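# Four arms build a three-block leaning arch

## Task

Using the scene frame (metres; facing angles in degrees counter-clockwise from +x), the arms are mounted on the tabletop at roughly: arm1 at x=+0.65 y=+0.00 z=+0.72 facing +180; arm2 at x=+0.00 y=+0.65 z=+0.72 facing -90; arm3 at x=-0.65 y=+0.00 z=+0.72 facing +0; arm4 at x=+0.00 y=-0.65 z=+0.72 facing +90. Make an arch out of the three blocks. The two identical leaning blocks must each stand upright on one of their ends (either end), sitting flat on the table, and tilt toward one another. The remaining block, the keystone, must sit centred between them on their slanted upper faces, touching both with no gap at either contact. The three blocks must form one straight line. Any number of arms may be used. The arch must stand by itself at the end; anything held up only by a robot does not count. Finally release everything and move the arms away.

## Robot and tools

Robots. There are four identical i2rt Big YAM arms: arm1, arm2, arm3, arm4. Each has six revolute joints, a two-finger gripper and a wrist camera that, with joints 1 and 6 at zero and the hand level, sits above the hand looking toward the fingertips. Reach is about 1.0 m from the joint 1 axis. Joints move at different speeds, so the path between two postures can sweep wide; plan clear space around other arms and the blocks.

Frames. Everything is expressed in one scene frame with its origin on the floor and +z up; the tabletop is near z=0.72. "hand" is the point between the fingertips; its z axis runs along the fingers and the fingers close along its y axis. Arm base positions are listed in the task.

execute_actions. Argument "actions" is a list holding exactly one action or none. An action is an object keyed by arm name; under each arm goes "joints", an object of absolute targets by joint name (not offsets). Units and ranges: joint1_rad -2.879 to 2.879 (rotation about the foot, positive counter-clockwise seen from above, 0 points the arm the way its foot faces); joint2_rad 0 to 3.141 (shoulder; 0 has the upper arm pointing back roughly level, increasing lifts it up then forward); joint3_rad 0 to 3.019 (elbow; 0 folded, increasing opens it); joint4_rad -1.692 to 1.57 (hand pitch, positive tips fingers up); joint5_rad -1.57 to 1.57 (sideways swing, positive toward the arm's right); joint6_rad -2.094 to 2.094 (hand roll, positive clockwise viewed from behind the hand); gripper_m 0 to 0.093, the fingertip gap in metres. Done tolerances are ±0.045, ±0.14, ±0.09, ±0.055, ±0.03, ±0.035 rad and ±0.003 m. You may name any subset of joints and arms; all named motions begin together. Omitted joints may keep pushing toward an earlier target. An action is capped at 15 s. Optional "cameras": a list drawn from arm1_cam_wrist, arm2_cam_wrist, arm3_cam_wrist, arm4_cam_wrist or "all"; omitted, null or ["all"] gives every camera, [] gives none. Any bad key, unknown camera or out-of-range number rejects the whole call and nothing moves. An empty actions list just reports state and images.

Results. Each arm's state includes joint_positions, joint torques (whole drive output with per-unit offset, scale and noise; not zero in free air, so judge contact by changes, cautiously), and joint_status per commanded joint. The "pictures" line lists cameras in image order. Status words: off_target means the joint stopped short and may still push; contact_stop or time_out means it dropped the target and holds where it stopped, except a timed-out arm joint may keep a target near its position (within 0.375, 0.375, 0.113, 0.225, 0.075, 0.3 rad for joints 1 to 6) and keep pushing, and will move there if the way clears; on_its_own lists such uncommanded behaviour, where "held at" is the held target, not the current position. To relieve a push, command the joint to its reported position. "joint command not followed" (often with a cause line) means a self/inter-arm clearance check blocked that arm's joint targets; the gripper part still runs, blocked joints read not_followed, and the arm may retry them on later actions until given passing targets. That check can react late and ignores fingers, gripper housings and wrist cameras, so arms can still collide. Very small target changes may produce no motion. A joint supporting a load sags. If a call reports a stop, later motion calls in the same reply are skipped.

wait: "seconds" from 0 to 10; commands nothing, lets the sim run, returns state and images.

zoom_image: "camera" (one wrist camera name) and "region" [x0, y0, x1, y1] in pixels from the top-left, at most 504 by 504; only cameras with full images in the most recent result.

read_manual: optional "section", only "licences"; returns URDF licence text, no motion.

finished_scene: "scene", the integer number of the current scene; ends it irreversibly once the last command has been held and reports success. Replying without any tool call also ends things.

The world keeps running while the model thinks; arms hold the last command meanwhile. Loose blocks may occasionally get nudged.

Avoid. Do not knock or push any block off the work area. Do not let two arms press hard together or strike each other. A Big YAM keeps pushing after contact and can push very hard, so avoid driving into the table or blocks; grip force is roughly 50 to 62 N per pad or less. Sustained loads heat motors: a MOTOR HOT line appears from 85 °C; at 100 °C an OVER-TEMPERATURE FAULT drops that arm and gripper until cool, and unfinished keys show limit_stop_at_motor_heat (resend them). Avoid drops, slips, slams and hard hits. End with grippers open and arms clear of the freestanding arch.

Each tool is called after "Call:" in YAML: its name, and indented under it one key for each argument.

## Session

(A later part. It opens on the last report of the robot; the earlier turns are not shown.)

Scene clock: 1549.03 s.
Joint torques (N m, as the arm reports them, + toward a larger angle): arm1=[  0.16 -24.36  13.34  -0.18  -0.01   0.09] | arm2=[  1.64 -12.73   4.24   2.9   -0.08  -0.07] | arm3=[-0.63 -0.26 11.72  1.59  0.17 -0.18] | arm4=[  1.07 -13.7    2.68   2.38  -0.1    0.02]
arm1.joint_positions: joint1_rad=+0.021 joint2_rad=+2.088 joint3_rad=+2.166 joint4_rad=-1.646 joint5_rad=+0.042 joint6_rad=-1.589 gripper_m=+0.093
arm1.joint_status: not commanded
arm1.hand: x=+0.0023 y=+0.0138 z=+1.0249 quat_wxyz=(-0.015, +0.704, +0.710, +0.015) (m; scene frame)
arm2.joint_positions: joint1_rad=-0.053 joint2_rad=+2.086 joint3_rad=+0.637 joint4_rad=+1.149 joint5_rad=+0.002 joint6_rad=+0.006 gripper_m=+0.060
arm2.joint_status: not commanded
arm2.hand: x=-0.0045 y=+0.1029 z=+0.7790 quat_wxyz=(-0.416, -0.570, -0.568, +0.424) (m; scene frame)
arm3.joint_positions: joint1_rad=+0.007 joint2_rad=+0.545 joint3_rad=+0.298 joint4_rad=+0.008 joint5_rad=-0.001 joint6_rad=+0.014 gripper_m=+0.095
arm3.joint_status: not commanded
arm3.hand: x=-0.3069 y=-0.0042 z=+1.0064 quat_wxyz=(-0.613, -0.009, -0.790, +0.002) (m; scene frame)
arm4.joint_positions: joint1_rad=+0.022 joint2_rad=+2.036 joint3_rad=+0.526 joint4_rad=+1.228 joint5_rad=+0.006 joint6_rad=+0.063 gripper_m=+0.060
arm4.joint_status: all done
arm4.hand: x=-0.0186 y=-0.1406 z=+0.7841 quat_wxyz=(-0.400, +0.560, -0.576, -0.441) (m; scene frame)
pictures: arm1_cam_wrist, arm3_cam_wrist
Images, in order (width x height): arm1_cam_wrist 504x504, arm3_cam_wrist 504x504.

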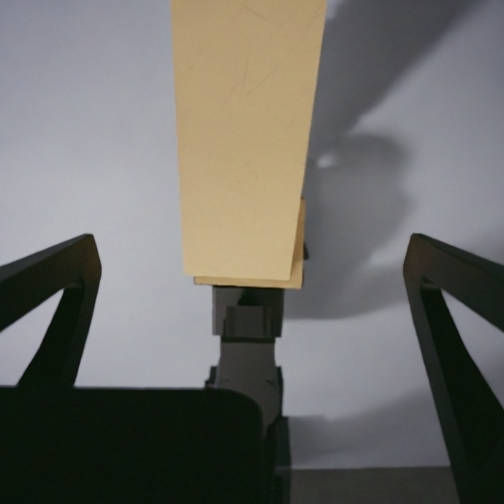

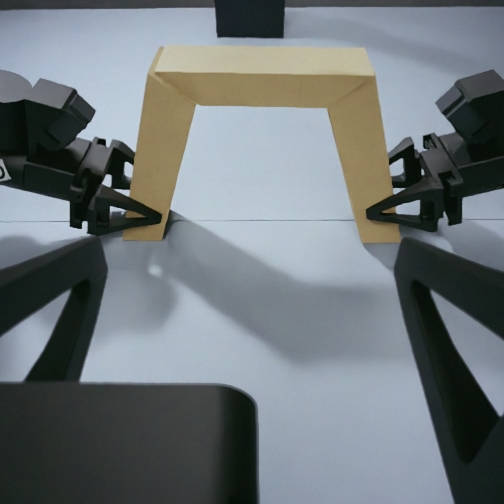

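Call:
execute_actions:
  actions: []

Scene clock: 1583.23 s.
Joint torques (N m, as the arm reports them, + toward a larger angle): arm1=[  0.28 -24.28  13.37  -0.24   0.     0.1 ] | arm2=[  1.77 -12.6    4.24   2.94  -0.07  -0.08] | arm3=[-0.52 -0.29 11.7   1.58  0.17 -0.18] | arm4=[  1.01 -13.63   2.71   2.39  -0.09   0.03]
arm1.joint_positions: joint1_rad=+0.021 joint2_rad=+2.088 joint3_rad=+2.166 joint4_rad=-1.646 joint5_rad=+0.042 joint6_rad=-1.589 gripper_m=+0.093
arm1.joint_status: not commanded
arm1.hand: x=+0.0023 y=+0.0138 z=+1.0249 quat_wxyz=(-0.015, +0.704, +0.710, +0.015) (m; scene frame)
arm2.joint_positions: joint1_rad=-0.053 joint2_rad=+2.086 joint3_rad=+0.637 joint4_rad=+1.149 joint5_rad=+0.002 joint6_rad=+0.006 gripper_m=+0.060
arm2.joint_status: not commanded
arm2.hand: x=-0.0045 y=+0.1029 z=+0.7790 quat_wxyz=(-0.416, -0.570, -0.568, +0.424) (m; scene frame)
arm3.joint_positions: joint1_rad=+0.007 joint2_rad=+0.545 joint3_rad=+0.298 joint4_rad=+0.008 joint5_rad=-0.001 joint6_rad=+0.014 gripper_m=+0.095
arm3.joint_status: not commanded
arm3.hand: x=-0.3069 y=-0.0042 z=+1.0064 quat_wxyz=(-0.613, -0.009, -0.790, +0.002) (m; scene frame)
arm4.joint_positions: joint1_rad=+0.022 joint2_rad=+2.036 joint3_rad=+0.526 joint4_rad=+1.228 joint5_rad=+0.006 joint6_rad=+0.063 gripper_m=+0.060
arm4.joint_status: all done
arm4.hand: x=-0.0186 y=-0.1406 z=+0.7841 quat_wxyz=(-0.400, +0.560, -0.576, -0.441) (m; scene frame)
pictures: arm1_cam_wrist, arm2_cam_wrist, arm3_cam_wrist, arm4_cam_wrist
Images, in order (width x height): arm1_cam_wrist 504x504, arm2_cam_wrist 504x504, arm3_cam_wrist 504x504, arm4_cam_wrist 504x504.

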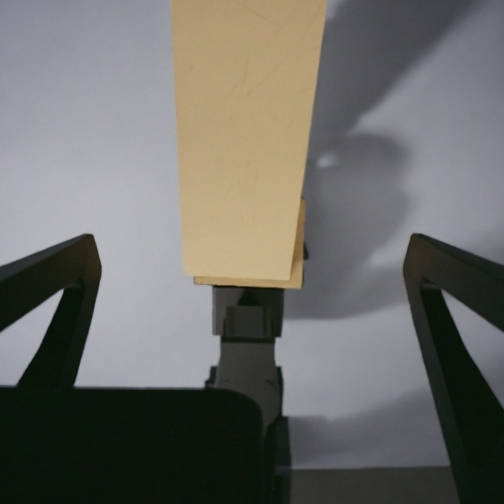

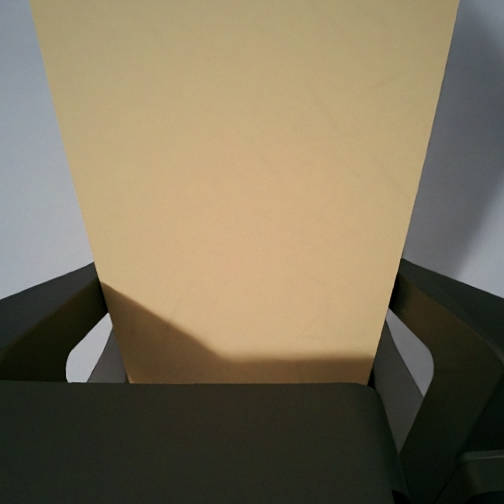

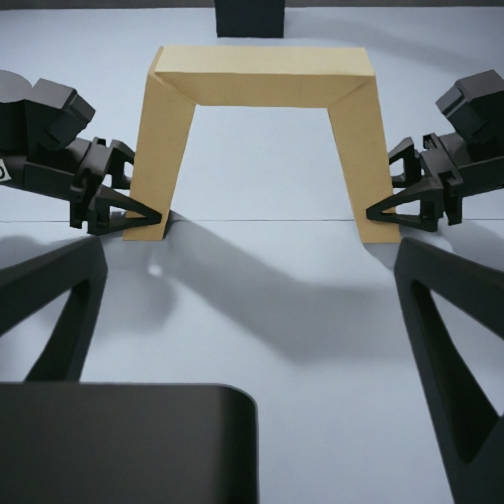

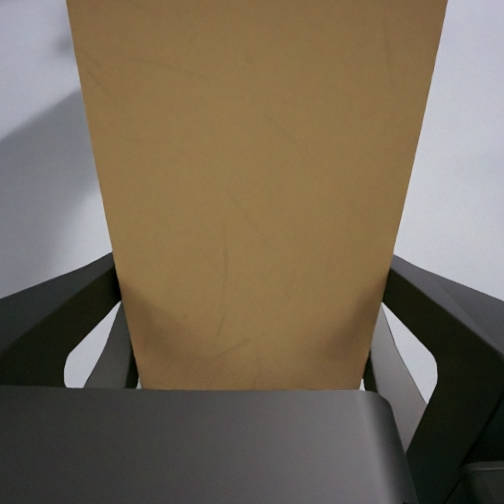

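Call:
zoom_image:
  camera: "arm3_cam_wrist"
  region: [130, 30, 230, 130]

Call:
zoom_image:
  camera: "arm3_cam_wrist"
  region: [300, 30, 400, 130]

Call:
zoom_image:
  camera: "arm1_cam_wrist"
  region: [160, 180, 330, 310]

Region (130, 30, 230, 130) of arm3_cam_wrist's 504x504 image, scaled by 5.040, with more detail than that image has.

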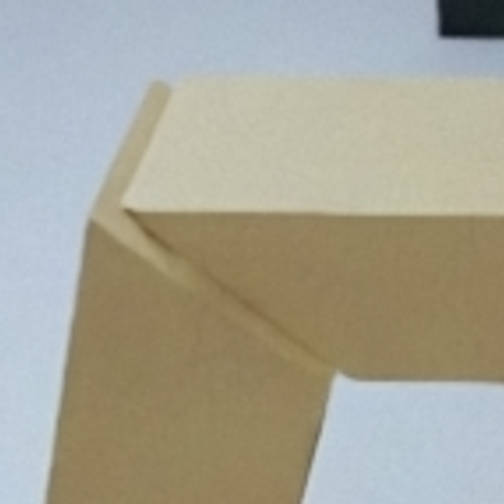

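Region (300, 30, 400, 130) of arm3_cam_wrist's 504x504 image, scaled by 5.040, with more detail than that image has.

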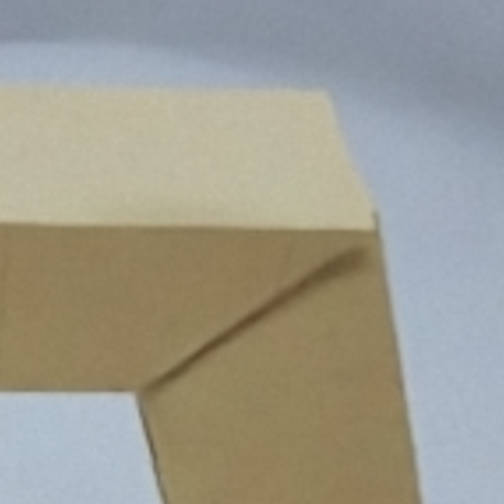

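Region (160, 180, 330, 310) of arm1_cam_wrist's 504x504 image, scaled by 2.965, with more detail than that image has; it fills the top 385 rows of this view, and the rest is white.

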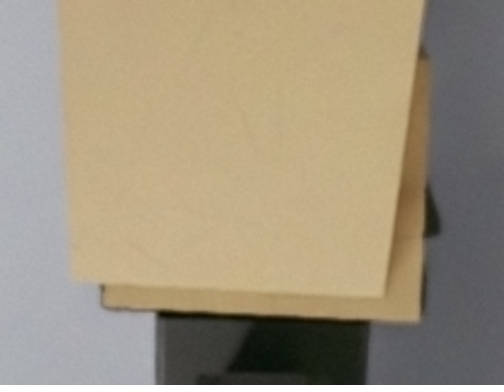

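Call:
execute_actions:
  actions:
    - {"arm1":{"joints":{"joint3_rad":1.925,"joint4_rad":-1.375}}}
  cameras: ["arm1_cam_wrist","arm3_cam_wrist"]

Scene clock: 1647.43 s.
Joint torques (N m, as the arm reports them, + toward a larger angle): arm1=[  0.3  -25.23  10.77   0.63   0.01   0.08] | arm2=[  1.76 -12.61   4.25   2.91  -0.08  -0.07] | arm3=[-0.56 -0.28 11.73  1.58  0.17 -0.19] | arm4=[  1.06 -13.69   2.75   2.4   -0.09   0.03]
arm1.joint_positions: joint1_rad=+0.021 joint2_rad=+2.098 joint3_rad=+1.918 joint4_rad=-1.385 joint5_rad=+0.042 joint6_rad=-1.589 gripper_m=+0.093
arm1.joint_status: all done
arm1.hand: x=+0.0039 y=+0.0138 z=+0.9243 quat_wxyz=(-0.016, +0.704, +0.710, +0.014) (m; scene frame)
arm2.joint_positions: joint1_rad=-0.053 joint2_rad=+2.086 joint3_rad=+0.637 joint4_rad=+1.149 joint5_rad=+0.002 joint6_rad=+0.006 gripper_m=+0.060
arm2.joint_status: not commanded
arm2.hand: x=-0.0045 y=+0.1029 z=+0.7790 quat_wxyz=(-0.416, -0.570, -0.568, +0.424) (m; scene frame)
arm3.joint_positions: joint1_rad=+0.007 joint2_rad=+0.545 joint3_rad=+0.298 joint4_rad=+0.008 joint5_rad=-0.001 joint6_rad=+0.014 gripper_m=+0.095
arm3.joint_status: not commanded
arm3.hand: x=-0.3069 y=-0.0042 z=+1.0064 quat_wxyz=(-0.613, -0.009, -0.790, +0.002) (m; scene frame)
arm4.joint_positions: joint1_rad=+0.022 joint2_rad=+2.036 joint3_rad=+0.526 joint4_rad=+1.228 joint5_rad=+0.006 joint6_rad=+0.063 gripper_m=+0.060
arm4.joint_status: not commanded
arm4.hand: x=-0.0186 y=-0.1406 z=+0.7841 quat_wxyz=(-0.400, +0.560, -0.576, -0.441) (m; scene frame)
pictures: arm1_cam_wrist, arm3_cam_wrist
Images, in order (width x height): arm1_cam_wrist 504x504, arm3_cam_wrist 504x504.

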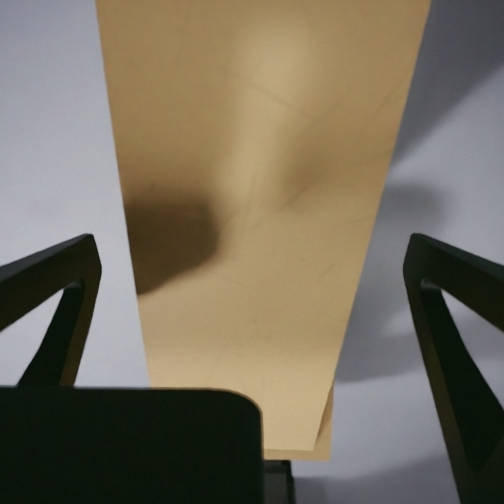

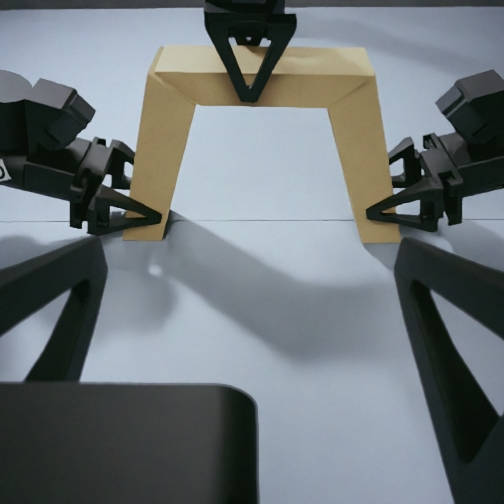

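Call:
execute_actions:
  actions:
    - {"arm1":{"joints":{"gripper_m":0.03}}}
  cameras: ["arm1_cam_wrist","arm3_cam_wrist"]

Call:
execute_actions:
  actions:
    - {"arm1":{"joints":{"joint3_rad":1.96,"gripper_m":0.03}}}
  cameras: ["arm1_cam_wrist","arm3_cam_wrist"]

Scene clock: 1654.57 s.
Joint torques (N m, as the arm reports them, + toward a larger angle): arm1=[  0.3  -25.33  10.79   0.6   -0.03   0.07] | arm2=[  1.75 -12.5    4.26   2.93  -0.07  -0.08] | arm3=[-0.49 -0.27 11.74  1.59  0.17 -0.19] | arm4=[  1.03 -13.62   2.73   2.39  -0.09   0.02]
arm1.joint_positions: joint1_rad=+0.021 joint2_rad=+2.098 joint3_rad=+1.918 joint4_rad=-1.384 joint5_rad=+0.042 joint6_rad=-1.586 gripper_m=+0.059
arm1.joint_status: gripper_m off_target (ended at +0.059, target +0.030)
arm1.hand: x=+0.0037 y=+0.0140 z=+0.9243 quat_wxyz=(-0.017, +0.705, +0.709, +0.014) (m; scene frame)
arm2.joint_positions: joint1_rad=-0.053 joint2_rad=+2.086 joint3_rad=+0.637 joint4_rad=+1.149 joint5_rad=+0.002 joint6_rad=+0.007 gripper_m=+0.060
arm2.joint_status: not commanded
arm2.hand: x=-0.0045 y=+0.1029 z=+0.7790 quat_wxyz=(-0.416, -0.571, -0.567, +0.424) (m; scene frame)
arm3.joint_positions: joint1_rad=+0.007 joint2_rad=+0.545 joint3_rad=+0.298 joint4_rad=+0.008 joint5_rad=-0.001 joint6_rad=+0.014 gripper_m=+0.095
arm3.joint_status: not commanded
arm3.hand: x=-0.3069 y=-0.0042 z=+1.0064 quat_wxyz=(-0.613, -0.009, -0.790, +0.002) (m; scene frame)
arm4.joint_positions: joint1_rad=+0.022 joint2_rad=+2.036 joint3_rad=+0.526 joint4_rad=+1.228 joint5_rad=+0.006 joint6_rad=+0.062 gripper_m=+0.060
arm4.joint_status: not commanded
arm4.hand: x=-0.0190 y=-0.1406 z=+0.7841 quat_wxyz=(-0.400, +0.560, -0.576, -0.441) (m; scene frame)
pictures: arm1_cam_wrist, arm3_cam_wrist
Images, in order (width x height): arm1_cam_wrist 504x504, arm3_cam_wrist 504x504.

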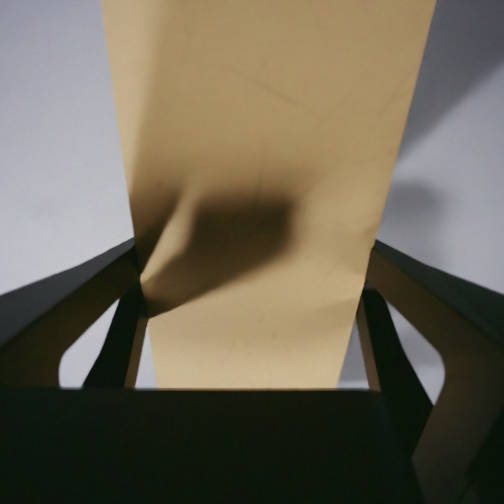

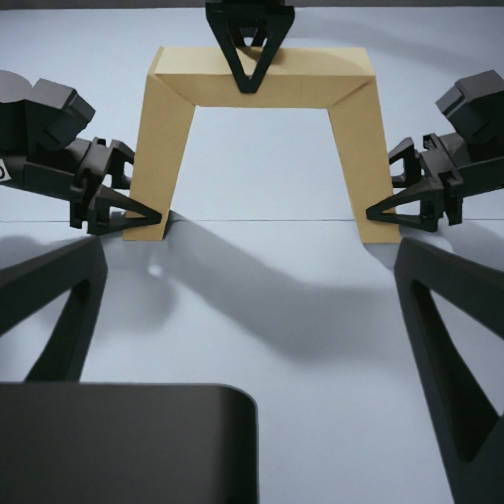

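Scene clock: 1655.07 s.
Joint torques (N m, as the arm reports them, + toward a larger angle): arm1=[  0.4  -25.1   14.     0.62  -0.03   0.07] | arm2=[  1.72 -12.45   4.24   2.92  -0.08  -0.08] | arm3=[-0.57 -0.29 11.7   1.59  0.17 -0.18] | arm4=[  0.92 -13.63   2.7    2.4   -0.08   0.02]
arm1.joint_positions: joint1_rad=+0.021 joint2_rad=+2.098 joint3_rad=+1.918 joint4_rad=-1.384 joint5_rad=+0.042 joint6_rad=-1.586 gripper_m=+0.059
arm1.joint_status: gripper_m off_target (ended at +0.059, target +0.030); the others done
arm1.hand: x=+0.0037 y=+0.0140 z=+0.9243 quat_wxyz=(-0.017, +0.705, +0.709, +0.014) (m; scene frame)
arm2.joint_positions: joint1_rad=-0.053 joint2_rad=+2.086 joint3_rad=+0.637 joint4_rad=+1.149 joint5_rad=+0.002 joint6_rad=+0.007 gripper_m=+0.060
arm2.joint_status: not commanded
arm2.hand: x=-0.0045 y=+0.1029 z=+0.7790 quat_wxyz=(-0.416, -0.571, -0.567, +0.424) (m; scene frame)
arm3.joint_positions: joint1_rad=+0.007 joint2_rad=+0.545 joint3_rad=+0.298 joint4_rad=+0.008 joint5_rad=-0.001 joint6_rad=+0.014 gripper_m=+0.095
arm3.joint_status: not commanded
arm3.hand: x=-0.3069 y=-0.0042 z=+1.0064 quat_wxyz=(-0.613, -0.009, -0.790, +0.002) (m; scene frame)
arm4.joint_positions: joint1_rad=+0.022 joint2_rad=+2.036 joint3_rad=+0.526 joint4_rad=+1.228 joint5_rad=+0.006 joint6_rad=+0.062 gripper_m=+0.060
arm4.joint_status: not commanded
arm4.hand: x=-0.0190 y=-0.1406 z=+0.7841 quat_wxyz=(-0.400, +0.560, -0.576, -0.441) (m; scene frame)
pictures: arm1_cam_wrist, arm3_cam_wrist
Images, in order (width x height): arm1_cam_wrist 504x504, arm3_cam_wrist 504x504.

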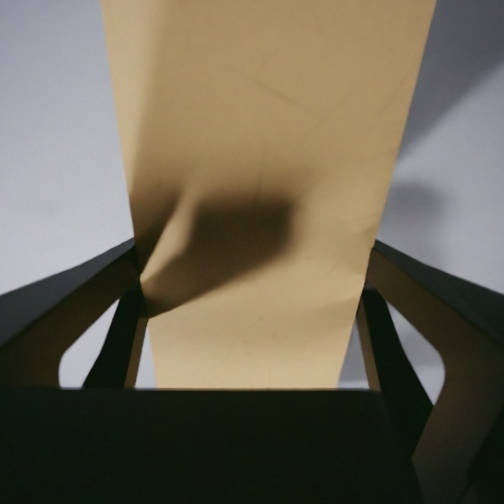

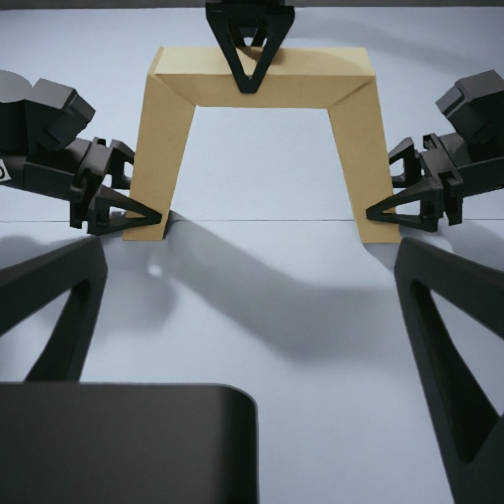

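Call:
execute_actions:
  actions:
    - {"arm1":{"joints":{"joint3_rad":1.98,"joint6_rad":-1.655,"gripper_m":0.03}}}
  cameras: ["arm1_cam_wrist","arm3_cam_wrist"]

Scene clock: 1661.70 s.
Joint torques (N m, as the arm reports them, + toward a larger angle): arm1=[  0.44 -25.31  15.38   0.62  -0.04  -0.11] | arm2=[  1.78 -12.53   4.25   2.9   -0.07  -0.08] | arm3=[-0.52 -0.35 11.74  1.59  0.17 -0.18] | arm4=[  0.95 -13.62   2.72   2.4   -0.1    0.02]
arm1.joint_positions: joint1_rad=+0.021 joint2_rad=+2.098 joint3_rad=+1.922 joint4_rad=-1.384 joint5_rad=+0.042 joint6_rad=-1.642 gripper_m=+0.059
arm1.joint_status: gripper_m off_target (ended at +0.059, target +0.030); the others done
arm1.hand: x=+0.0023 y=+0.0140 z=+0.9261 quat_wxyz=(-0.018, +0.685, +0.728, +0.013) (m; scene frame)
arm2.joint_positions: joint1_rad=-0.053 joint2_rad=+2.086 joint3_rad=+0.637 joint4_rad=+1.149 joint5_rad=+0.002 joint6_rad=+0.007 gripper_m=+0.060
arm2.joint_status: not commanded
arm2.hand: x=-0.0045 y=+0.1029 z=+0.7790 quat_wxyz=(-0.416, -0.571, -0.567, +0.424) (m; scene frame)
arm3.joint_positions: joint1_rad=+0.007 joint2_rad=+0.545 joint3_rad=+0.298 joint4_rad=+0.008 joint5_rad=-0.001 joint6_rad=+0.014 gripper_m=+0.095
arm3.joint_status: not commanded
arm3.hand: x=-0.3069 y=-0.0042 z=+1.0064 quat_wxyz=(-0.613, -0.009, -0.790, +0.002) (m; scene frame)
arm4.joint_positions: joint1_rad=+0.022 joint2_rad=+2.036 joint3_rad=+0.526 joint4_rad=+1.228 joint5_rad=+0.006 joint6_rad=+0.062 gripper_m=+0.060
arm4.joint_status: not commanded
arm4.hand: x=-0.0190 y=-0.1406 z=+0.7841 quat_wxyz=(-0.400, +0.560, -0.576, -0.441) (m; scene frame)
pictures: arm1_cam_wrist, arm3_cam_wrist
Images, in order (width x height): arm1_cam_wrist 504x504, arm3_cam_wrist 504x504.

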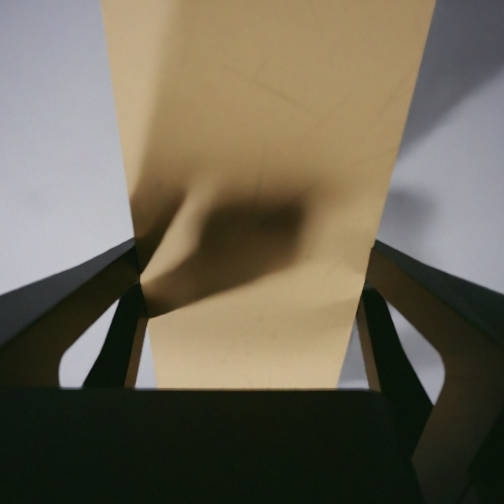

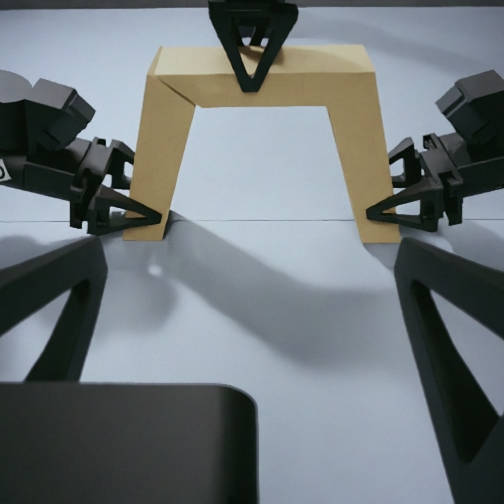

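Call:
zoom_image:
  camera: "arm3_cam_wrist"
  region: [130, 30, 230, 130]

Call:
zoom_image:
  camera: "arm3_cam_wrist"
  region: [300, 30, 400, 130]

Region (130, 30, 230, 130) of arm3_cam_wrist's 504x504 image, scaled by 5.040, with more detail than that image has.

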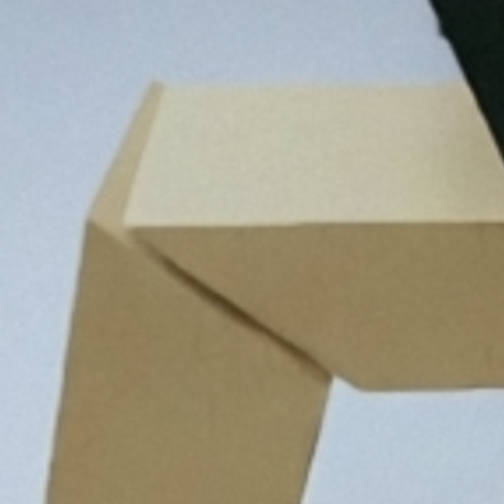

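Region (300, 30, 400, 130) of arm3_cam_wrist's 504x504 image, scaled by 5.040, with more detail than that image has.

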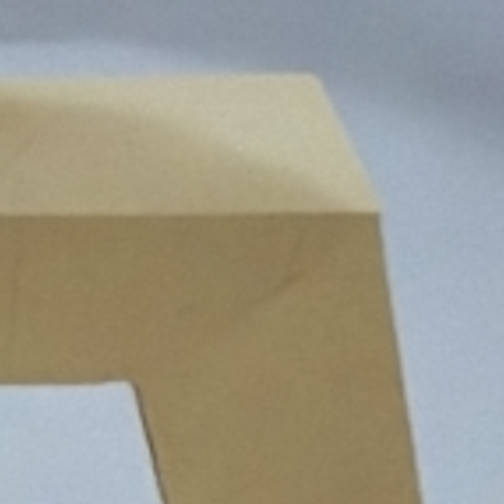

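Call:
execute_actions:
  actions:
    - {"arm1":{"joints":{"joint3_rad":1.988,"gripper_m":0.03}},"arm2":{"joints":{"joint3_rad":0.665,"joint4_rad":1.132}}}
  cameras: ["arm1_cam_wrist","arm3_cam_wrist"]

Scene clock: 1703.10 s.
Joint torques (N m, as the arm reports them, + toward a larger angle): arm1=[  0.39 -25.15  15.54   0.62  -0.03  -0.09] | arm2=[  1.76 -12.52   4.54   1.36  -0.07  -0.08] | arm3=[-0.48 -0.26 11.71  1.58  0.16 -0.18] | arm4=[  0.99 -13.64   2.73   2.39  -0.09   0.03]
arm1.joint_positions: joint1_rad=+0.021 joint2_rad=+2.098 joint3_rad=+1.928 joint4_rad=-1.384 joint5_rad=+0.042 joint6_rad=-1.647 gripper_m=+0.059
arm1.joint_status: gripper_m off_target (ended at +0.059, target +0.030); the others done
arm1.hand: x=+0.0005 y=+0.0140 z=+0.9282 quat_wxyz=(-0.020, +0.683, +0.730, +0.011) (m; scene frame)
arm2.joint_positions: joint1_rad=-0.053 joint2_rad=+2.086 joint3_rad=+0.638 joint4_rad=+1.143 joint5_rad=+0.002 joint6_rad=+0.007 gripper_m=+0.060
arm2.joint_status: all done
arm2.hand: x=-0.0045 y=+0.1030 z=+0.7778 quat_wxyz=(-0.415, -0.572, -0.568, +0.422) (m; scene frame)
arm3.joint_positions: joint1_rad=+0.007 joint2_rad=+0.545 joint3_rad=+0.298 joint4_rad=+0.008 joint5_rad=-0.001 joint6_rad=+0.014 gripper_m=+0.095
arm3.joint_status: not commanded
arm3.hand: x=-0.3069 y=-0.0042 z=+1.0064 quat_wxyz=(-0.613, -0.009, -0.790, +0.002) (m; scene frame)
arm4.joint_positions: joint1_rad=+0.022 joint2_rad=+2.036 joint3_rad=+0.526 joint4_rad=+1.228 joint5_rad=+0.006 joint6_rad=+0.062 gripper_m=+0.060
arm4.joint_status: not commanded
arm4.hand: x=-0.0190 y=-0.1406 z=+0.7841 quat_wxyz=(-0.400, +0.560, -0.576, -0.441) (m; scene frame)
pictures: arm1_cam_wrist, arm3_cam_wrist
Images, in order (width x height): arm1_cam_wrist 504x504, arm3_cam_wrist 504x504.

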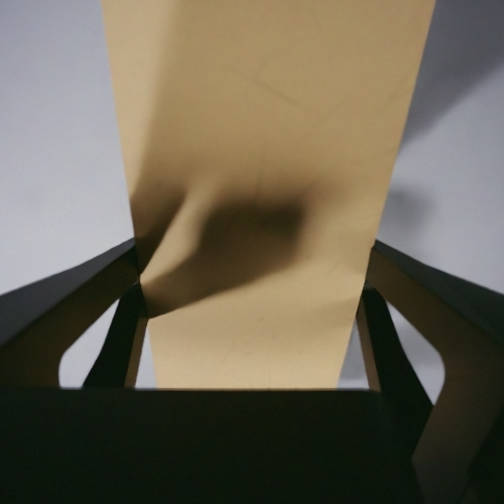

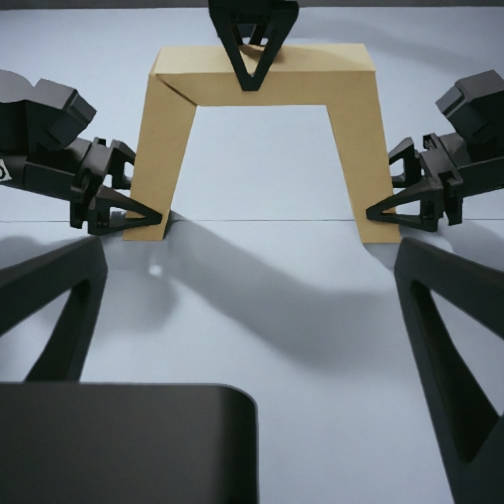

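Call:
execute_actions:
  actions:
    - {"arm2":{"joints":{"joint3_rad":0.69,"joint4_rad":1.132}}}
  cameras: ["arm3_cam_wrist"]

Call:
zoom_image:
  camera: "arm3_cam_wrist"
  region: [130, 30, 230, 130]

Scene clock: 1709.27 s.
Joint torques (N m, as the arm reports them, + toward a larger angle): arm1=[  0.31 -25.28  15.47   0.65   0.    -0.09] | arm2=[  1.75 -12.68   5.75   1.69  -0.06  -0.09] | arm3=[-0.56 -0.33 11.72  1.59  0.17 -0.18] | arm4=[  1.02 -13.72   2.72   2.38  -0.09   0.02]
arm1.joint_positions: joint1_rad=+0.021 joint2_rad=+2.098 joint3_rad=+1.930 joint4_rad=-1.384 joint5_rad=+0.042 joint6_rad=-1.647 gripper_m=+0.059
arm1.joint_status: not commanded
arm1.hand: x=-0.0001 y=+0.0139 z=+0.9290 quat_wxyz=(-0.021, +0.683, +0.730, +0.010) (m; scene frame)
arm2.joint_positions: joint1_rad=-0.053 joint2_rad=+2.086 joint3_rad=+0.647 joint4_rad=+1.135 joint5_rad=+0.002 joint6_rad=+0.008 gripper_m=+0.060
arm2.joint_status: all done
arm2.hand: x=-0.0045 y=+0.0996 z=+0.7784 quat_wxyz=(-0.415, -0.572, -0.568, +0.422) (m; scene frame)
arm3.joint_positions: joint1_rad=+0.007 joint2_rad=+0.545 joint3_rad=+0.298 joint4_rad=+0.008 joint5_rad=-0.001 joint6_rad=+0.014 gripper_m=+0.095
arm3.joint_status: not commanded
arm3.hand: x=-0.3069 y=-0.0042 z=+1.0064 quat_wxyz=(-0.613, -0.009, -0.790, +0.002) (m; scene frame)
arm4.joint_positions: joint1_rad=+0.022 joint2_rad=+2.036 joint3_rad=+0.526 joint4_rad=+1.228 joint5_rad=+0.006 joint6_rad=+0.062 gripper_m=+0.060
arm4.joint_status: not commanded
arm4.hand: x=-0.0190 y=-0.1406 z=+0.7841 quat_wxyz=(-0.400, +0.560, -0.576, -0.441) (m; scene frame)
pictures: arm3_cam_wrist
Images, in order (width x height): arm3_cam_wrist 504x504.

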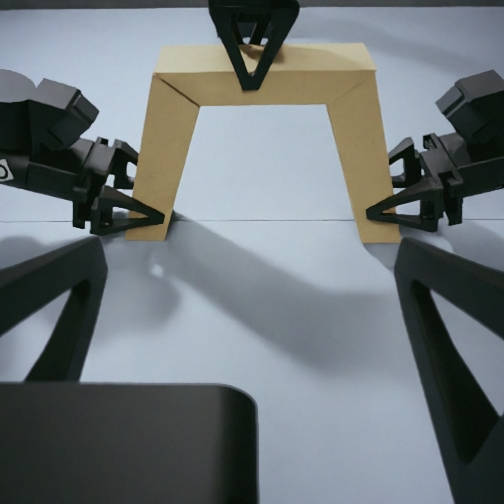

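Region (130, 30, 230, 130) of arm3_cam_wrist's 504x504 image, scaled by 5.040, with more detail than that image has.

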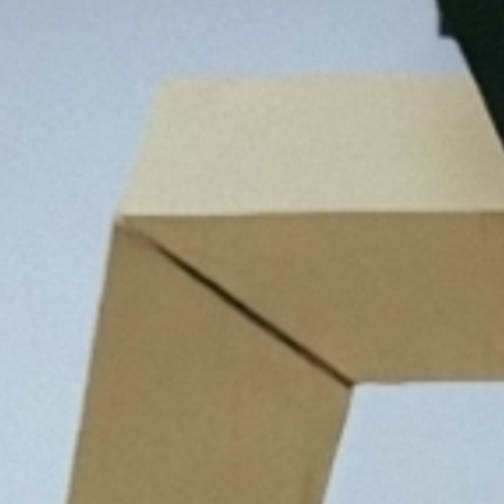

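Call:
execute_actions:
  actions:
    - {"arm1":{"joints":{"joint3_rad":1.93,"gripper_m":0.03}}}
  cameras: ["arm3_cam_wrist"]

Call:
zoom_image:
  camera: "arm3_cam_wrist"
  region: [130, 30, 230, 130]

Call:
zoom_image:
  camera: "arm3_cam_wrist"
  region: [300, 30, 400, 130]

Scene clock: 1716.63 s.
Joint torques (N m, as the arm reports them, + toward a larger angle): arm1=[  0.28 -24.96  10.21   0.6   -0.02  -0.08] | arm2=[  1.87 -12.55   5.69   1.7   -0.05  -0.1 ] | arm3=[-0.62 -0.26 11.74  1.59  0.17 -0.18] | arm4=[  1.04 -13.59   2.74   2.34  -0.09   0.03]
arm1.joint_positions: joint1_rad=+0.021 joint2_rad=+2.098 joint3_rad=+1.929 joint4_rad=-1.384 joint5_rad=+0.042 joint6_rad=-1.647 gripper_m=+0.059
arm1.joint_status: gripper_m off_target (ended at +0.059, target +0.030); the others done
arm1.hand: x=+0.0002 y=+0.0139 z=+0.9287 quat_wxyz=(-0.020, +0.683, +0.730, +0.010) (m; scene frame)
arm2.joint_positions: joint1_rad=-0.053 joint2_rad=+2.086 joint3_rad=+0.647 joint4_rad=+1.135 joint5_rad=+0.001 joint6_rad=+0.008 gripper_m=+0.060
arm2.joint_status: not commanded
arm2.hand: x=-0.0044 y=+0.0995 z=+0.7784 quat_wxyz=(-0.415, -0.572, -0.568, +0.422) (m; scene frame)
arm3.joint_positions: joint1_rad=+0.007 joint2_rad=+0.545 joint3_rad=+0.298 joint4_rad=+0.008 joint5_rad=-0.001 joint6_rad=+0.014 gripper_m=+0.095
arm3.joint_status: not commanded
arm3.hand: x=-0.3069 y=-0.0042 z=+1.0064 quat_wxyz=(-0.613, -0.009, -0.790, +0.002) (m; scene frame)
arm4.joint_positions: joint1_rad=+0.022 joint2_rad=+2.036 joint3_rad=+0.526 joint4_rad=+1.228 joint5_rad=+0.006 joint6_rad=+0.062 gripper_m=+0.060
arm4.joint_status: not commanded
arm4.hand: x=-0.0190 y=-0.1406 z=+0.7841 quat_wxyz=(-0.400, +0.560, -0.576, -0.441) (m; scene frame)
pictures: arm3_cam_wrist
Images, in order (width x height): arm3_cam_wrist 504x504.

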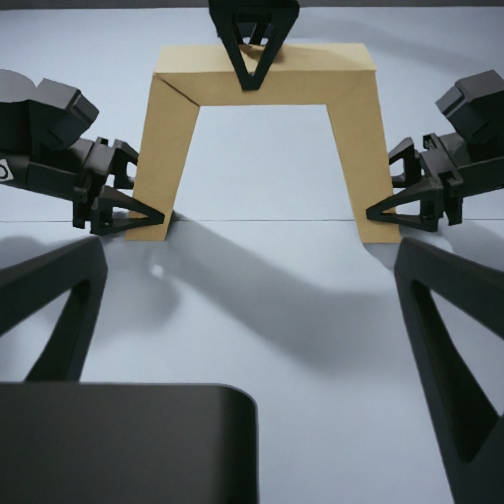

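Region (130, 30, 230, 130) of arm3_cam_wrist's 504x504 image, scaled by 5.040, with more detail than that image has.

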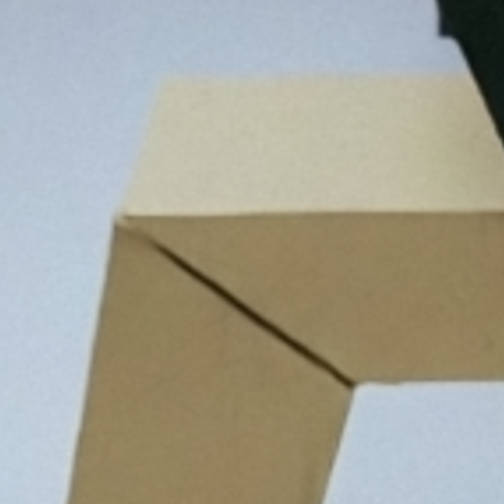

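Region (300, 30, 400, 130) of arm3_cam_wrist's 504x504 image, scaled by 5.040, with more detail than that image has.

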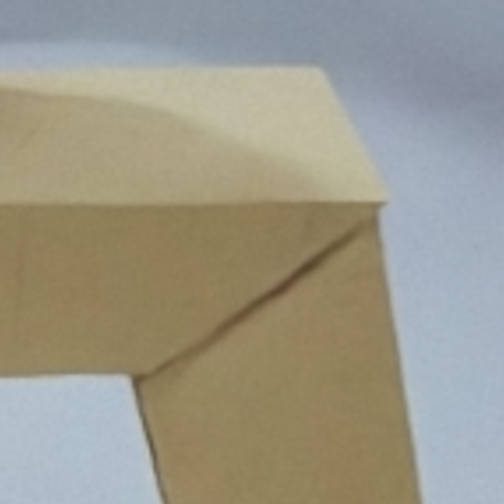

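Call:
execute_actions:
  actions:
    - {"arm1":{"joints":{"joint3_rad":1.91,"gripper_m":0.03}}}
  cameras: ["arm3_cam_wrist"]

Call:
zoom_image:
  camera: "arm3_cam_wrist"
  region: [130, 30, 230, 130]

Call:
zoom_image:
  camera: "arm3_cam_wrist"
  region: [300, 30, 400, 130]

Scene clock: 1722.60 s.
Joint torques (N m, as the arm reports them, + toward a larger angle): arm1=[  0.23 -25.23   8.8    0.54  -0.01  -0.09] | arm2=[  1.9  -12.58   5.72   1.75  -0.01  -0.07] | arm3=[-0.57 -0.32 11.75  1.57  0.17 -0.18] | arm4=[  1.06 -13.71   2.71   2.4   -0.09   0.03]
arm1.joint_positions: joint1_rad=+0.021 joint2_rad=+2.098 joint3_rad=+1.924 joint4_rad=-1.382 joint5_rad=+0.042 joint6_rad=-1.647 gripper_m=+0.059
arm1.joint_status: gripper_m off_target (ended at +0.059, target +0.030); the others done
arm1.hand: x=+0.0011 y=+0.0139 z=+0.9270 quat_wxyz=(-0.019, +0.683, +0.730, +0.011) (m; scene frame)
arm2.joint_positions: joint1_rad=-0.053 joint2_rad=+2.086 joint3_rad=+0.647 joint4_rad=+1.134 joint5_rad=+0.000 joint6_rad=+0.006 gripper_m=+0.060
arm2.joint_status: not commanded
arm2.hand: x=-0.0043 y=+0.0995 z=+0.7782 quat_wxyz=(-0.415, -0.571, -0.569, +0.422) (m; scene frame)
arm3.joint_positions: joint1_rad=+0.007 joint2_rad=+0.545 joint3_rad=+0.298 joint4_rad=+0.008 joint5_rad=-0.001 joint6_rad=+0.014 gripper_m=+0.095
arm3.joint_status: not commanded
arm3.hand: x=-0.3069 y=-0.0042 z=+1.0064 quat_wxyz=(-0.613, -0.009, -0.790, +0.002) (m; scene frame)
arm4.joint_positions: joint1_rad=+0.022 joint2_rad=+2.036 joint3_rad=+0.526 joint4_rad=+1.228 joint5_rad=+0.006 joint6_rad=+0.062 gripper_m=+0.060
arm4.joint_status: not commanded
arm4.hand: x=-0.0190 y=-0.1406 z=+0.7841 quat_wxyz=(-0.400, +0.560, -0.576, -0.441) (m; scene frame)
pictures: arm3_cam_wrist
Images, in order (width x height): arm3_cam_wrist 504x504.

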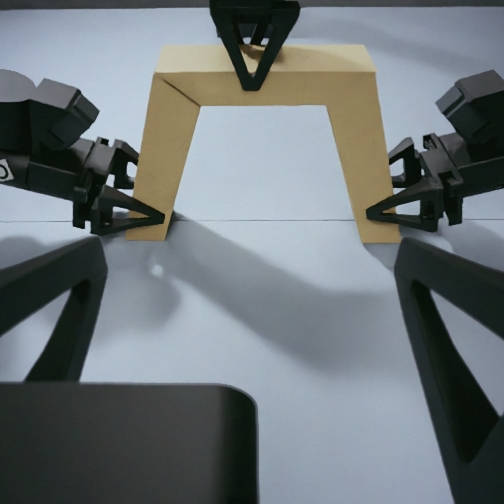

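Region (130, 30, 230, 130) of arm3_cam_wrist's 504x504 image, scaled by 5.040, with more detail than that image has.

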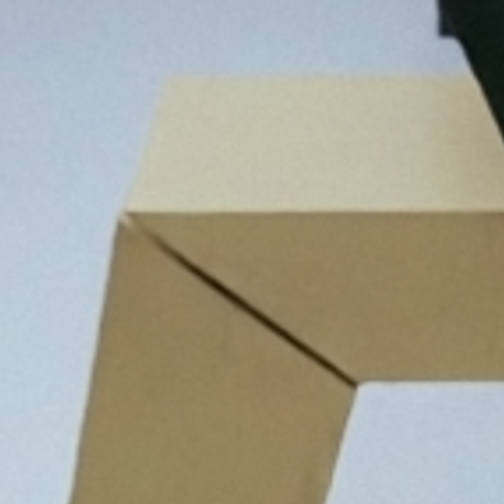

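Region (300, 30, 400, 130) of arm3_cam_wrist's 504x504 image, scaled by 5.040, with more detail than that image has.

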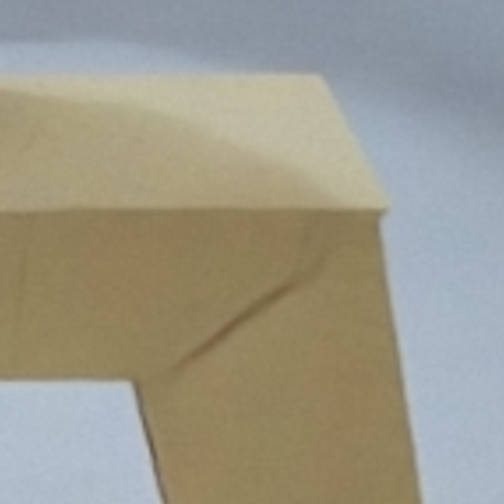

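Good. Release B.

Call:
execute_actions:
  actions:
    - {"arm1":{"joints":{"gripper_m":0.093,"joint3_rad":1.924}}}
  cameras: ["arm3_cam_wrist","arm1_cam_wrist"]

Call:
execute_actions:
  actions:
    - {"arm1":{"joints":{"joint3_rad":2.2,"joint4_rad":-1.65}}}
  cameras: ["arm3_cam_wrist","arm1_cam_wrist"]

Call:
zoom_image:
  camera: "arm3_cam_wrist"
  region: [130, 30, 230, 130]

Call:
zoom_image:
  camera: "arm3_cam_wrist"
  region: [300, 30, 400, 130]

Scene clock: 1729.53 s.
Joint torques (N m, as the arm reports them, + toward a larger angle): arm1=[  0.21 -25.04  10.21   0.52  -0.02  -0.08] | arm2=[  1.73 -12.55   5.73   1.72  -0.02  -0.07] | arm3=[-0.66 -0.31 11.72  1.57  0.17 -0.18] | arm4=[  0.95 -13.6    2.7    2.41  -0.09   0.02]
arm1.joint_positions: joint1_rad=+0.019 joint2_rad=+2.098 joint3_rad=+1.923 joint4_rad=-1.382 joint5_rad=+0.042 joint6_rad=-1.647 gripper_m=+0.093
arm1.joint_status: all done
arm1.hand: x=+0.0014 y=+0.0147 z=+0.9267 quat_wxyz=(-0.019, +0.684, +0.730, +0.011) (m; scene frame)
arm2.joint_positions: joint1_rad=-0.053 joint2_rad=+2.086 joint3_rad=+0.647 joint4_rad=+1.134 joint5_rad=+0.000 joint6_rad=+0.006 gripper_m=+0.060
arm2.joint_status: not commanded
arm2.hand: x=-0.0043 y=+0.0995 z=+0.7782 quat_wxyz=(-0.415, -0.571, -0.569, +0.422) (m; scene frame)
arm3.joint_positions: joint1_rad=+0.007 joint2_rad=+0.545 joint3_rad=+0.298 joint4_rad=+0.008 joint5_rad=-0.001 joint6_rad=+0.014 gripper_m=+0.095
arm3.joint_status: not commanded
arm3.hand: x=-0.3069 y=-0.0042 z=+1.0064 quat_wxyz=(-0.613, -0.009, -0.790, +0.002) (m; scene frame)
arm4.joint_positions: joint1_rad=+0.022 joint2_rad=+2.036 joint3_rad=+0.526 joint4_rad=+1.228 joint5_rad=+0.006 joint6_rad=+0.062 gripper_m=+0.060
arm4.joint_status: not commanded
arm4.hand: x=-0.0190 y=-0.1406 z=+0.7841 quat_wxyz=(-0.400, +0.560, -0.576, -0.441) (m; scene frame)
pictures: arm1_cam_wrist, arm3_cam_wrist
Images, in order (width x height): arm1_cam_wrist 504x504, arm3_cam_wrist 504x504.

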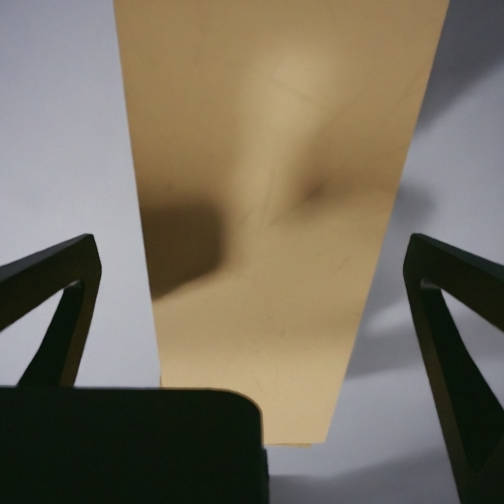

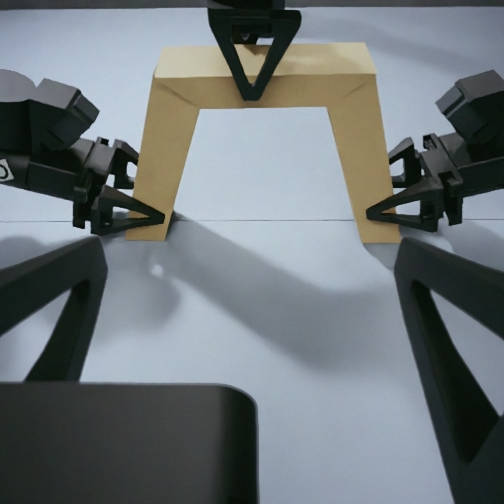

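Scene clock: 1730.60 s.
Joint torques (N m, as the arm reports them, + toward a larger angle): arm1=[  0.43 -24.67  13.39  -0.24   0.    -0.09] | arm2=[  1.75 -12.61   5.71   1.75  -0.01  -0.07] | arm3=[-0.53 -0.24 11.7   1.58  0.17 -0.18] | arm4=[  0.96 -13.73   2.73   2.37  -0.09   0.03]
arm1.joint_positions: joint1_rad=+0.019 joint2_rad=+2.088 joint3_rad=+2.165 joint4_rad=-1.640 joint5_rad=+0.042 joint6_rad=-1.647 gripper_m=+0.093
arm1.joint_status: all done
arm1.hand: x=+0.0011 y=+0.0146 z=+1.0248 quat_wxyz=(-0.017, +0.683, +0.730, +0.013) (m; scene frame)
arm2.joint_positions: joint1_rad=-0.053 joint2_rad=+2.086 joint3_rad=+0.647 joint4_rad=+1.134 joint5_rad=+0.000 joint6_rad=+0.006 gripper_m=+0.060
arm2.joint_status: not commanded
arm2.hand: x=-0.0043 y=+0.0995 z=+0.7782 quat_wxyz=(-0.415, -0.571, -0.569, +0.422) (m; scene frame)
arm3.joint_positions: joint1_rad=+0.007 joint2_rad=+0.545 joint3_rad=+0.298 joint4_rad=+0.008 joint5_rad=-0.001 joint6_rad=+0.014 gripper_m=+0.095
arm3.joint_status: not commanded
arm3.hand: x=-0.3069 y=-0.0042 z=+1.0064 quat_wxyz=(-0.613, -0.009, -0.790, +0.002) (m; scene frame)
arm4.joint_positions: joint1_rad=+0.022 joint2_rad=+2.036 joint3_rad=+0.526 joint4_rad=+1.228 joint5_rad=+0.006 joint6_rad=+0.062 gripper_m=+0.060
arm4.joint_status: not commanded
arm4.hand: x=-0.0190 y=-0.1406 z=+0.7841 quat_wxyz=(-0.400, +0.560, -0.576, -0.441) (m; scene frame)
pictures: arm1_cam_wrist, arm3_cam_wrist
Images, in order (width x height): arm1_cam_wrist 504x504, arm3_cam_wrist 504x504.

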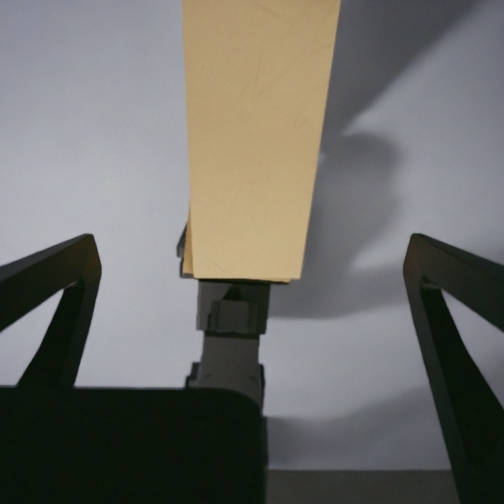

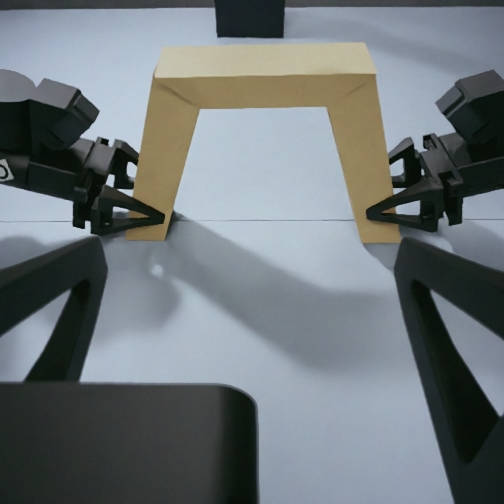

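Region (130, 30, 230, 130) of arm3_cam_wrist's 504x504 image, scaled by 5.040, with more detail than that image has.

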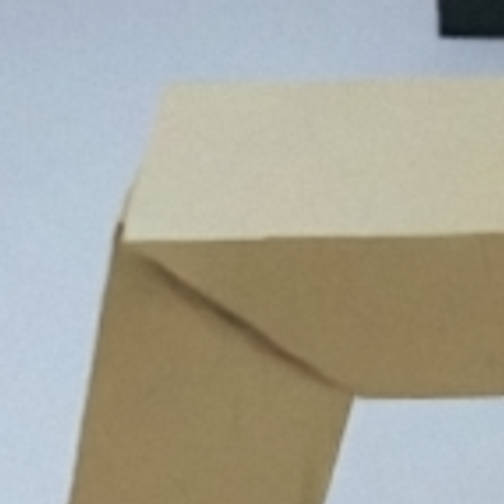

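Region (300, 30, 400, 130) of arm3_cam_wrist's 504x504 image, scaled by 5.040, with more detail than that image has.

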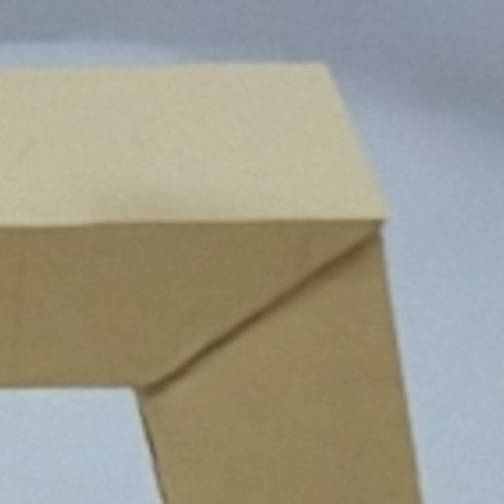

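Call:
zoom_image:
  camera: "arm1_cam_wrist"
  region: [160, 180, 330, 310]

Region (160, 180, 330, 310) of arm1_cam_wrist's 504x504 image, scaled by 2.965, with more detail than that image has; it fills the top 385 rows of this view, and the rest is white.

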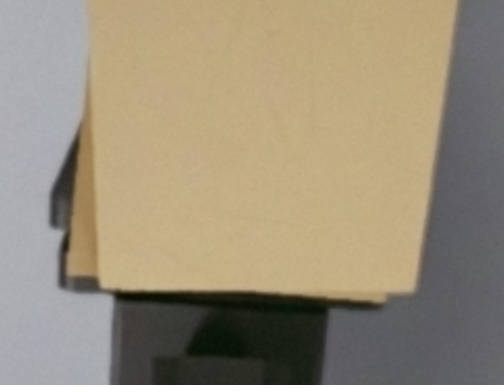

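Call:
zoom_image:
  camera: "arm3_cam_wrist"
  region: [110, 190, 190, 260]

Call:
zoom_image:
  camera: "arm3_cam_wrist"
  region: [340, 190, 420, 260]

Region (110, 190, 190, 260) of arm3_cam_wrist's 504x504 image, scaled by 6.300, with more detail than that image has; it fills the top 441 rows of this view, and the rest is white.

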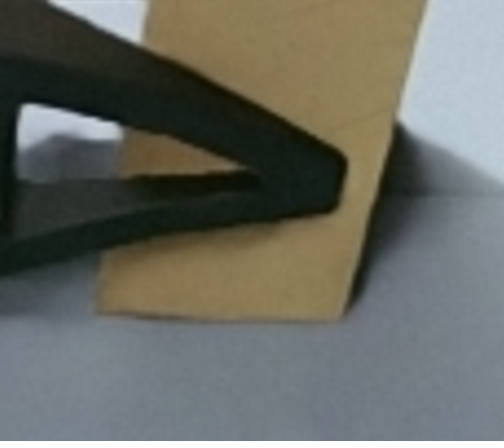

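Region (340, 190, 420, 260) of arm3_cam_wrist's 504x504 image, scaled by 6.300, with more detail than that image has; it fills the top 441 rows of this view, and the rest is white.

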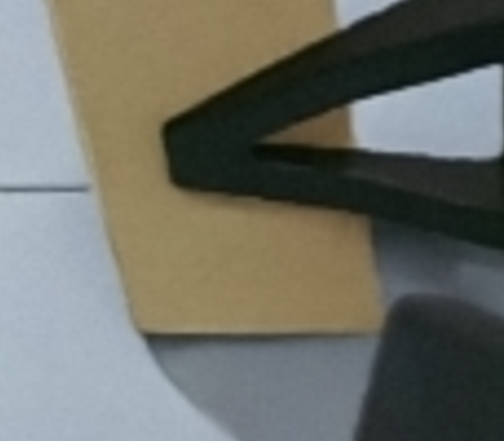

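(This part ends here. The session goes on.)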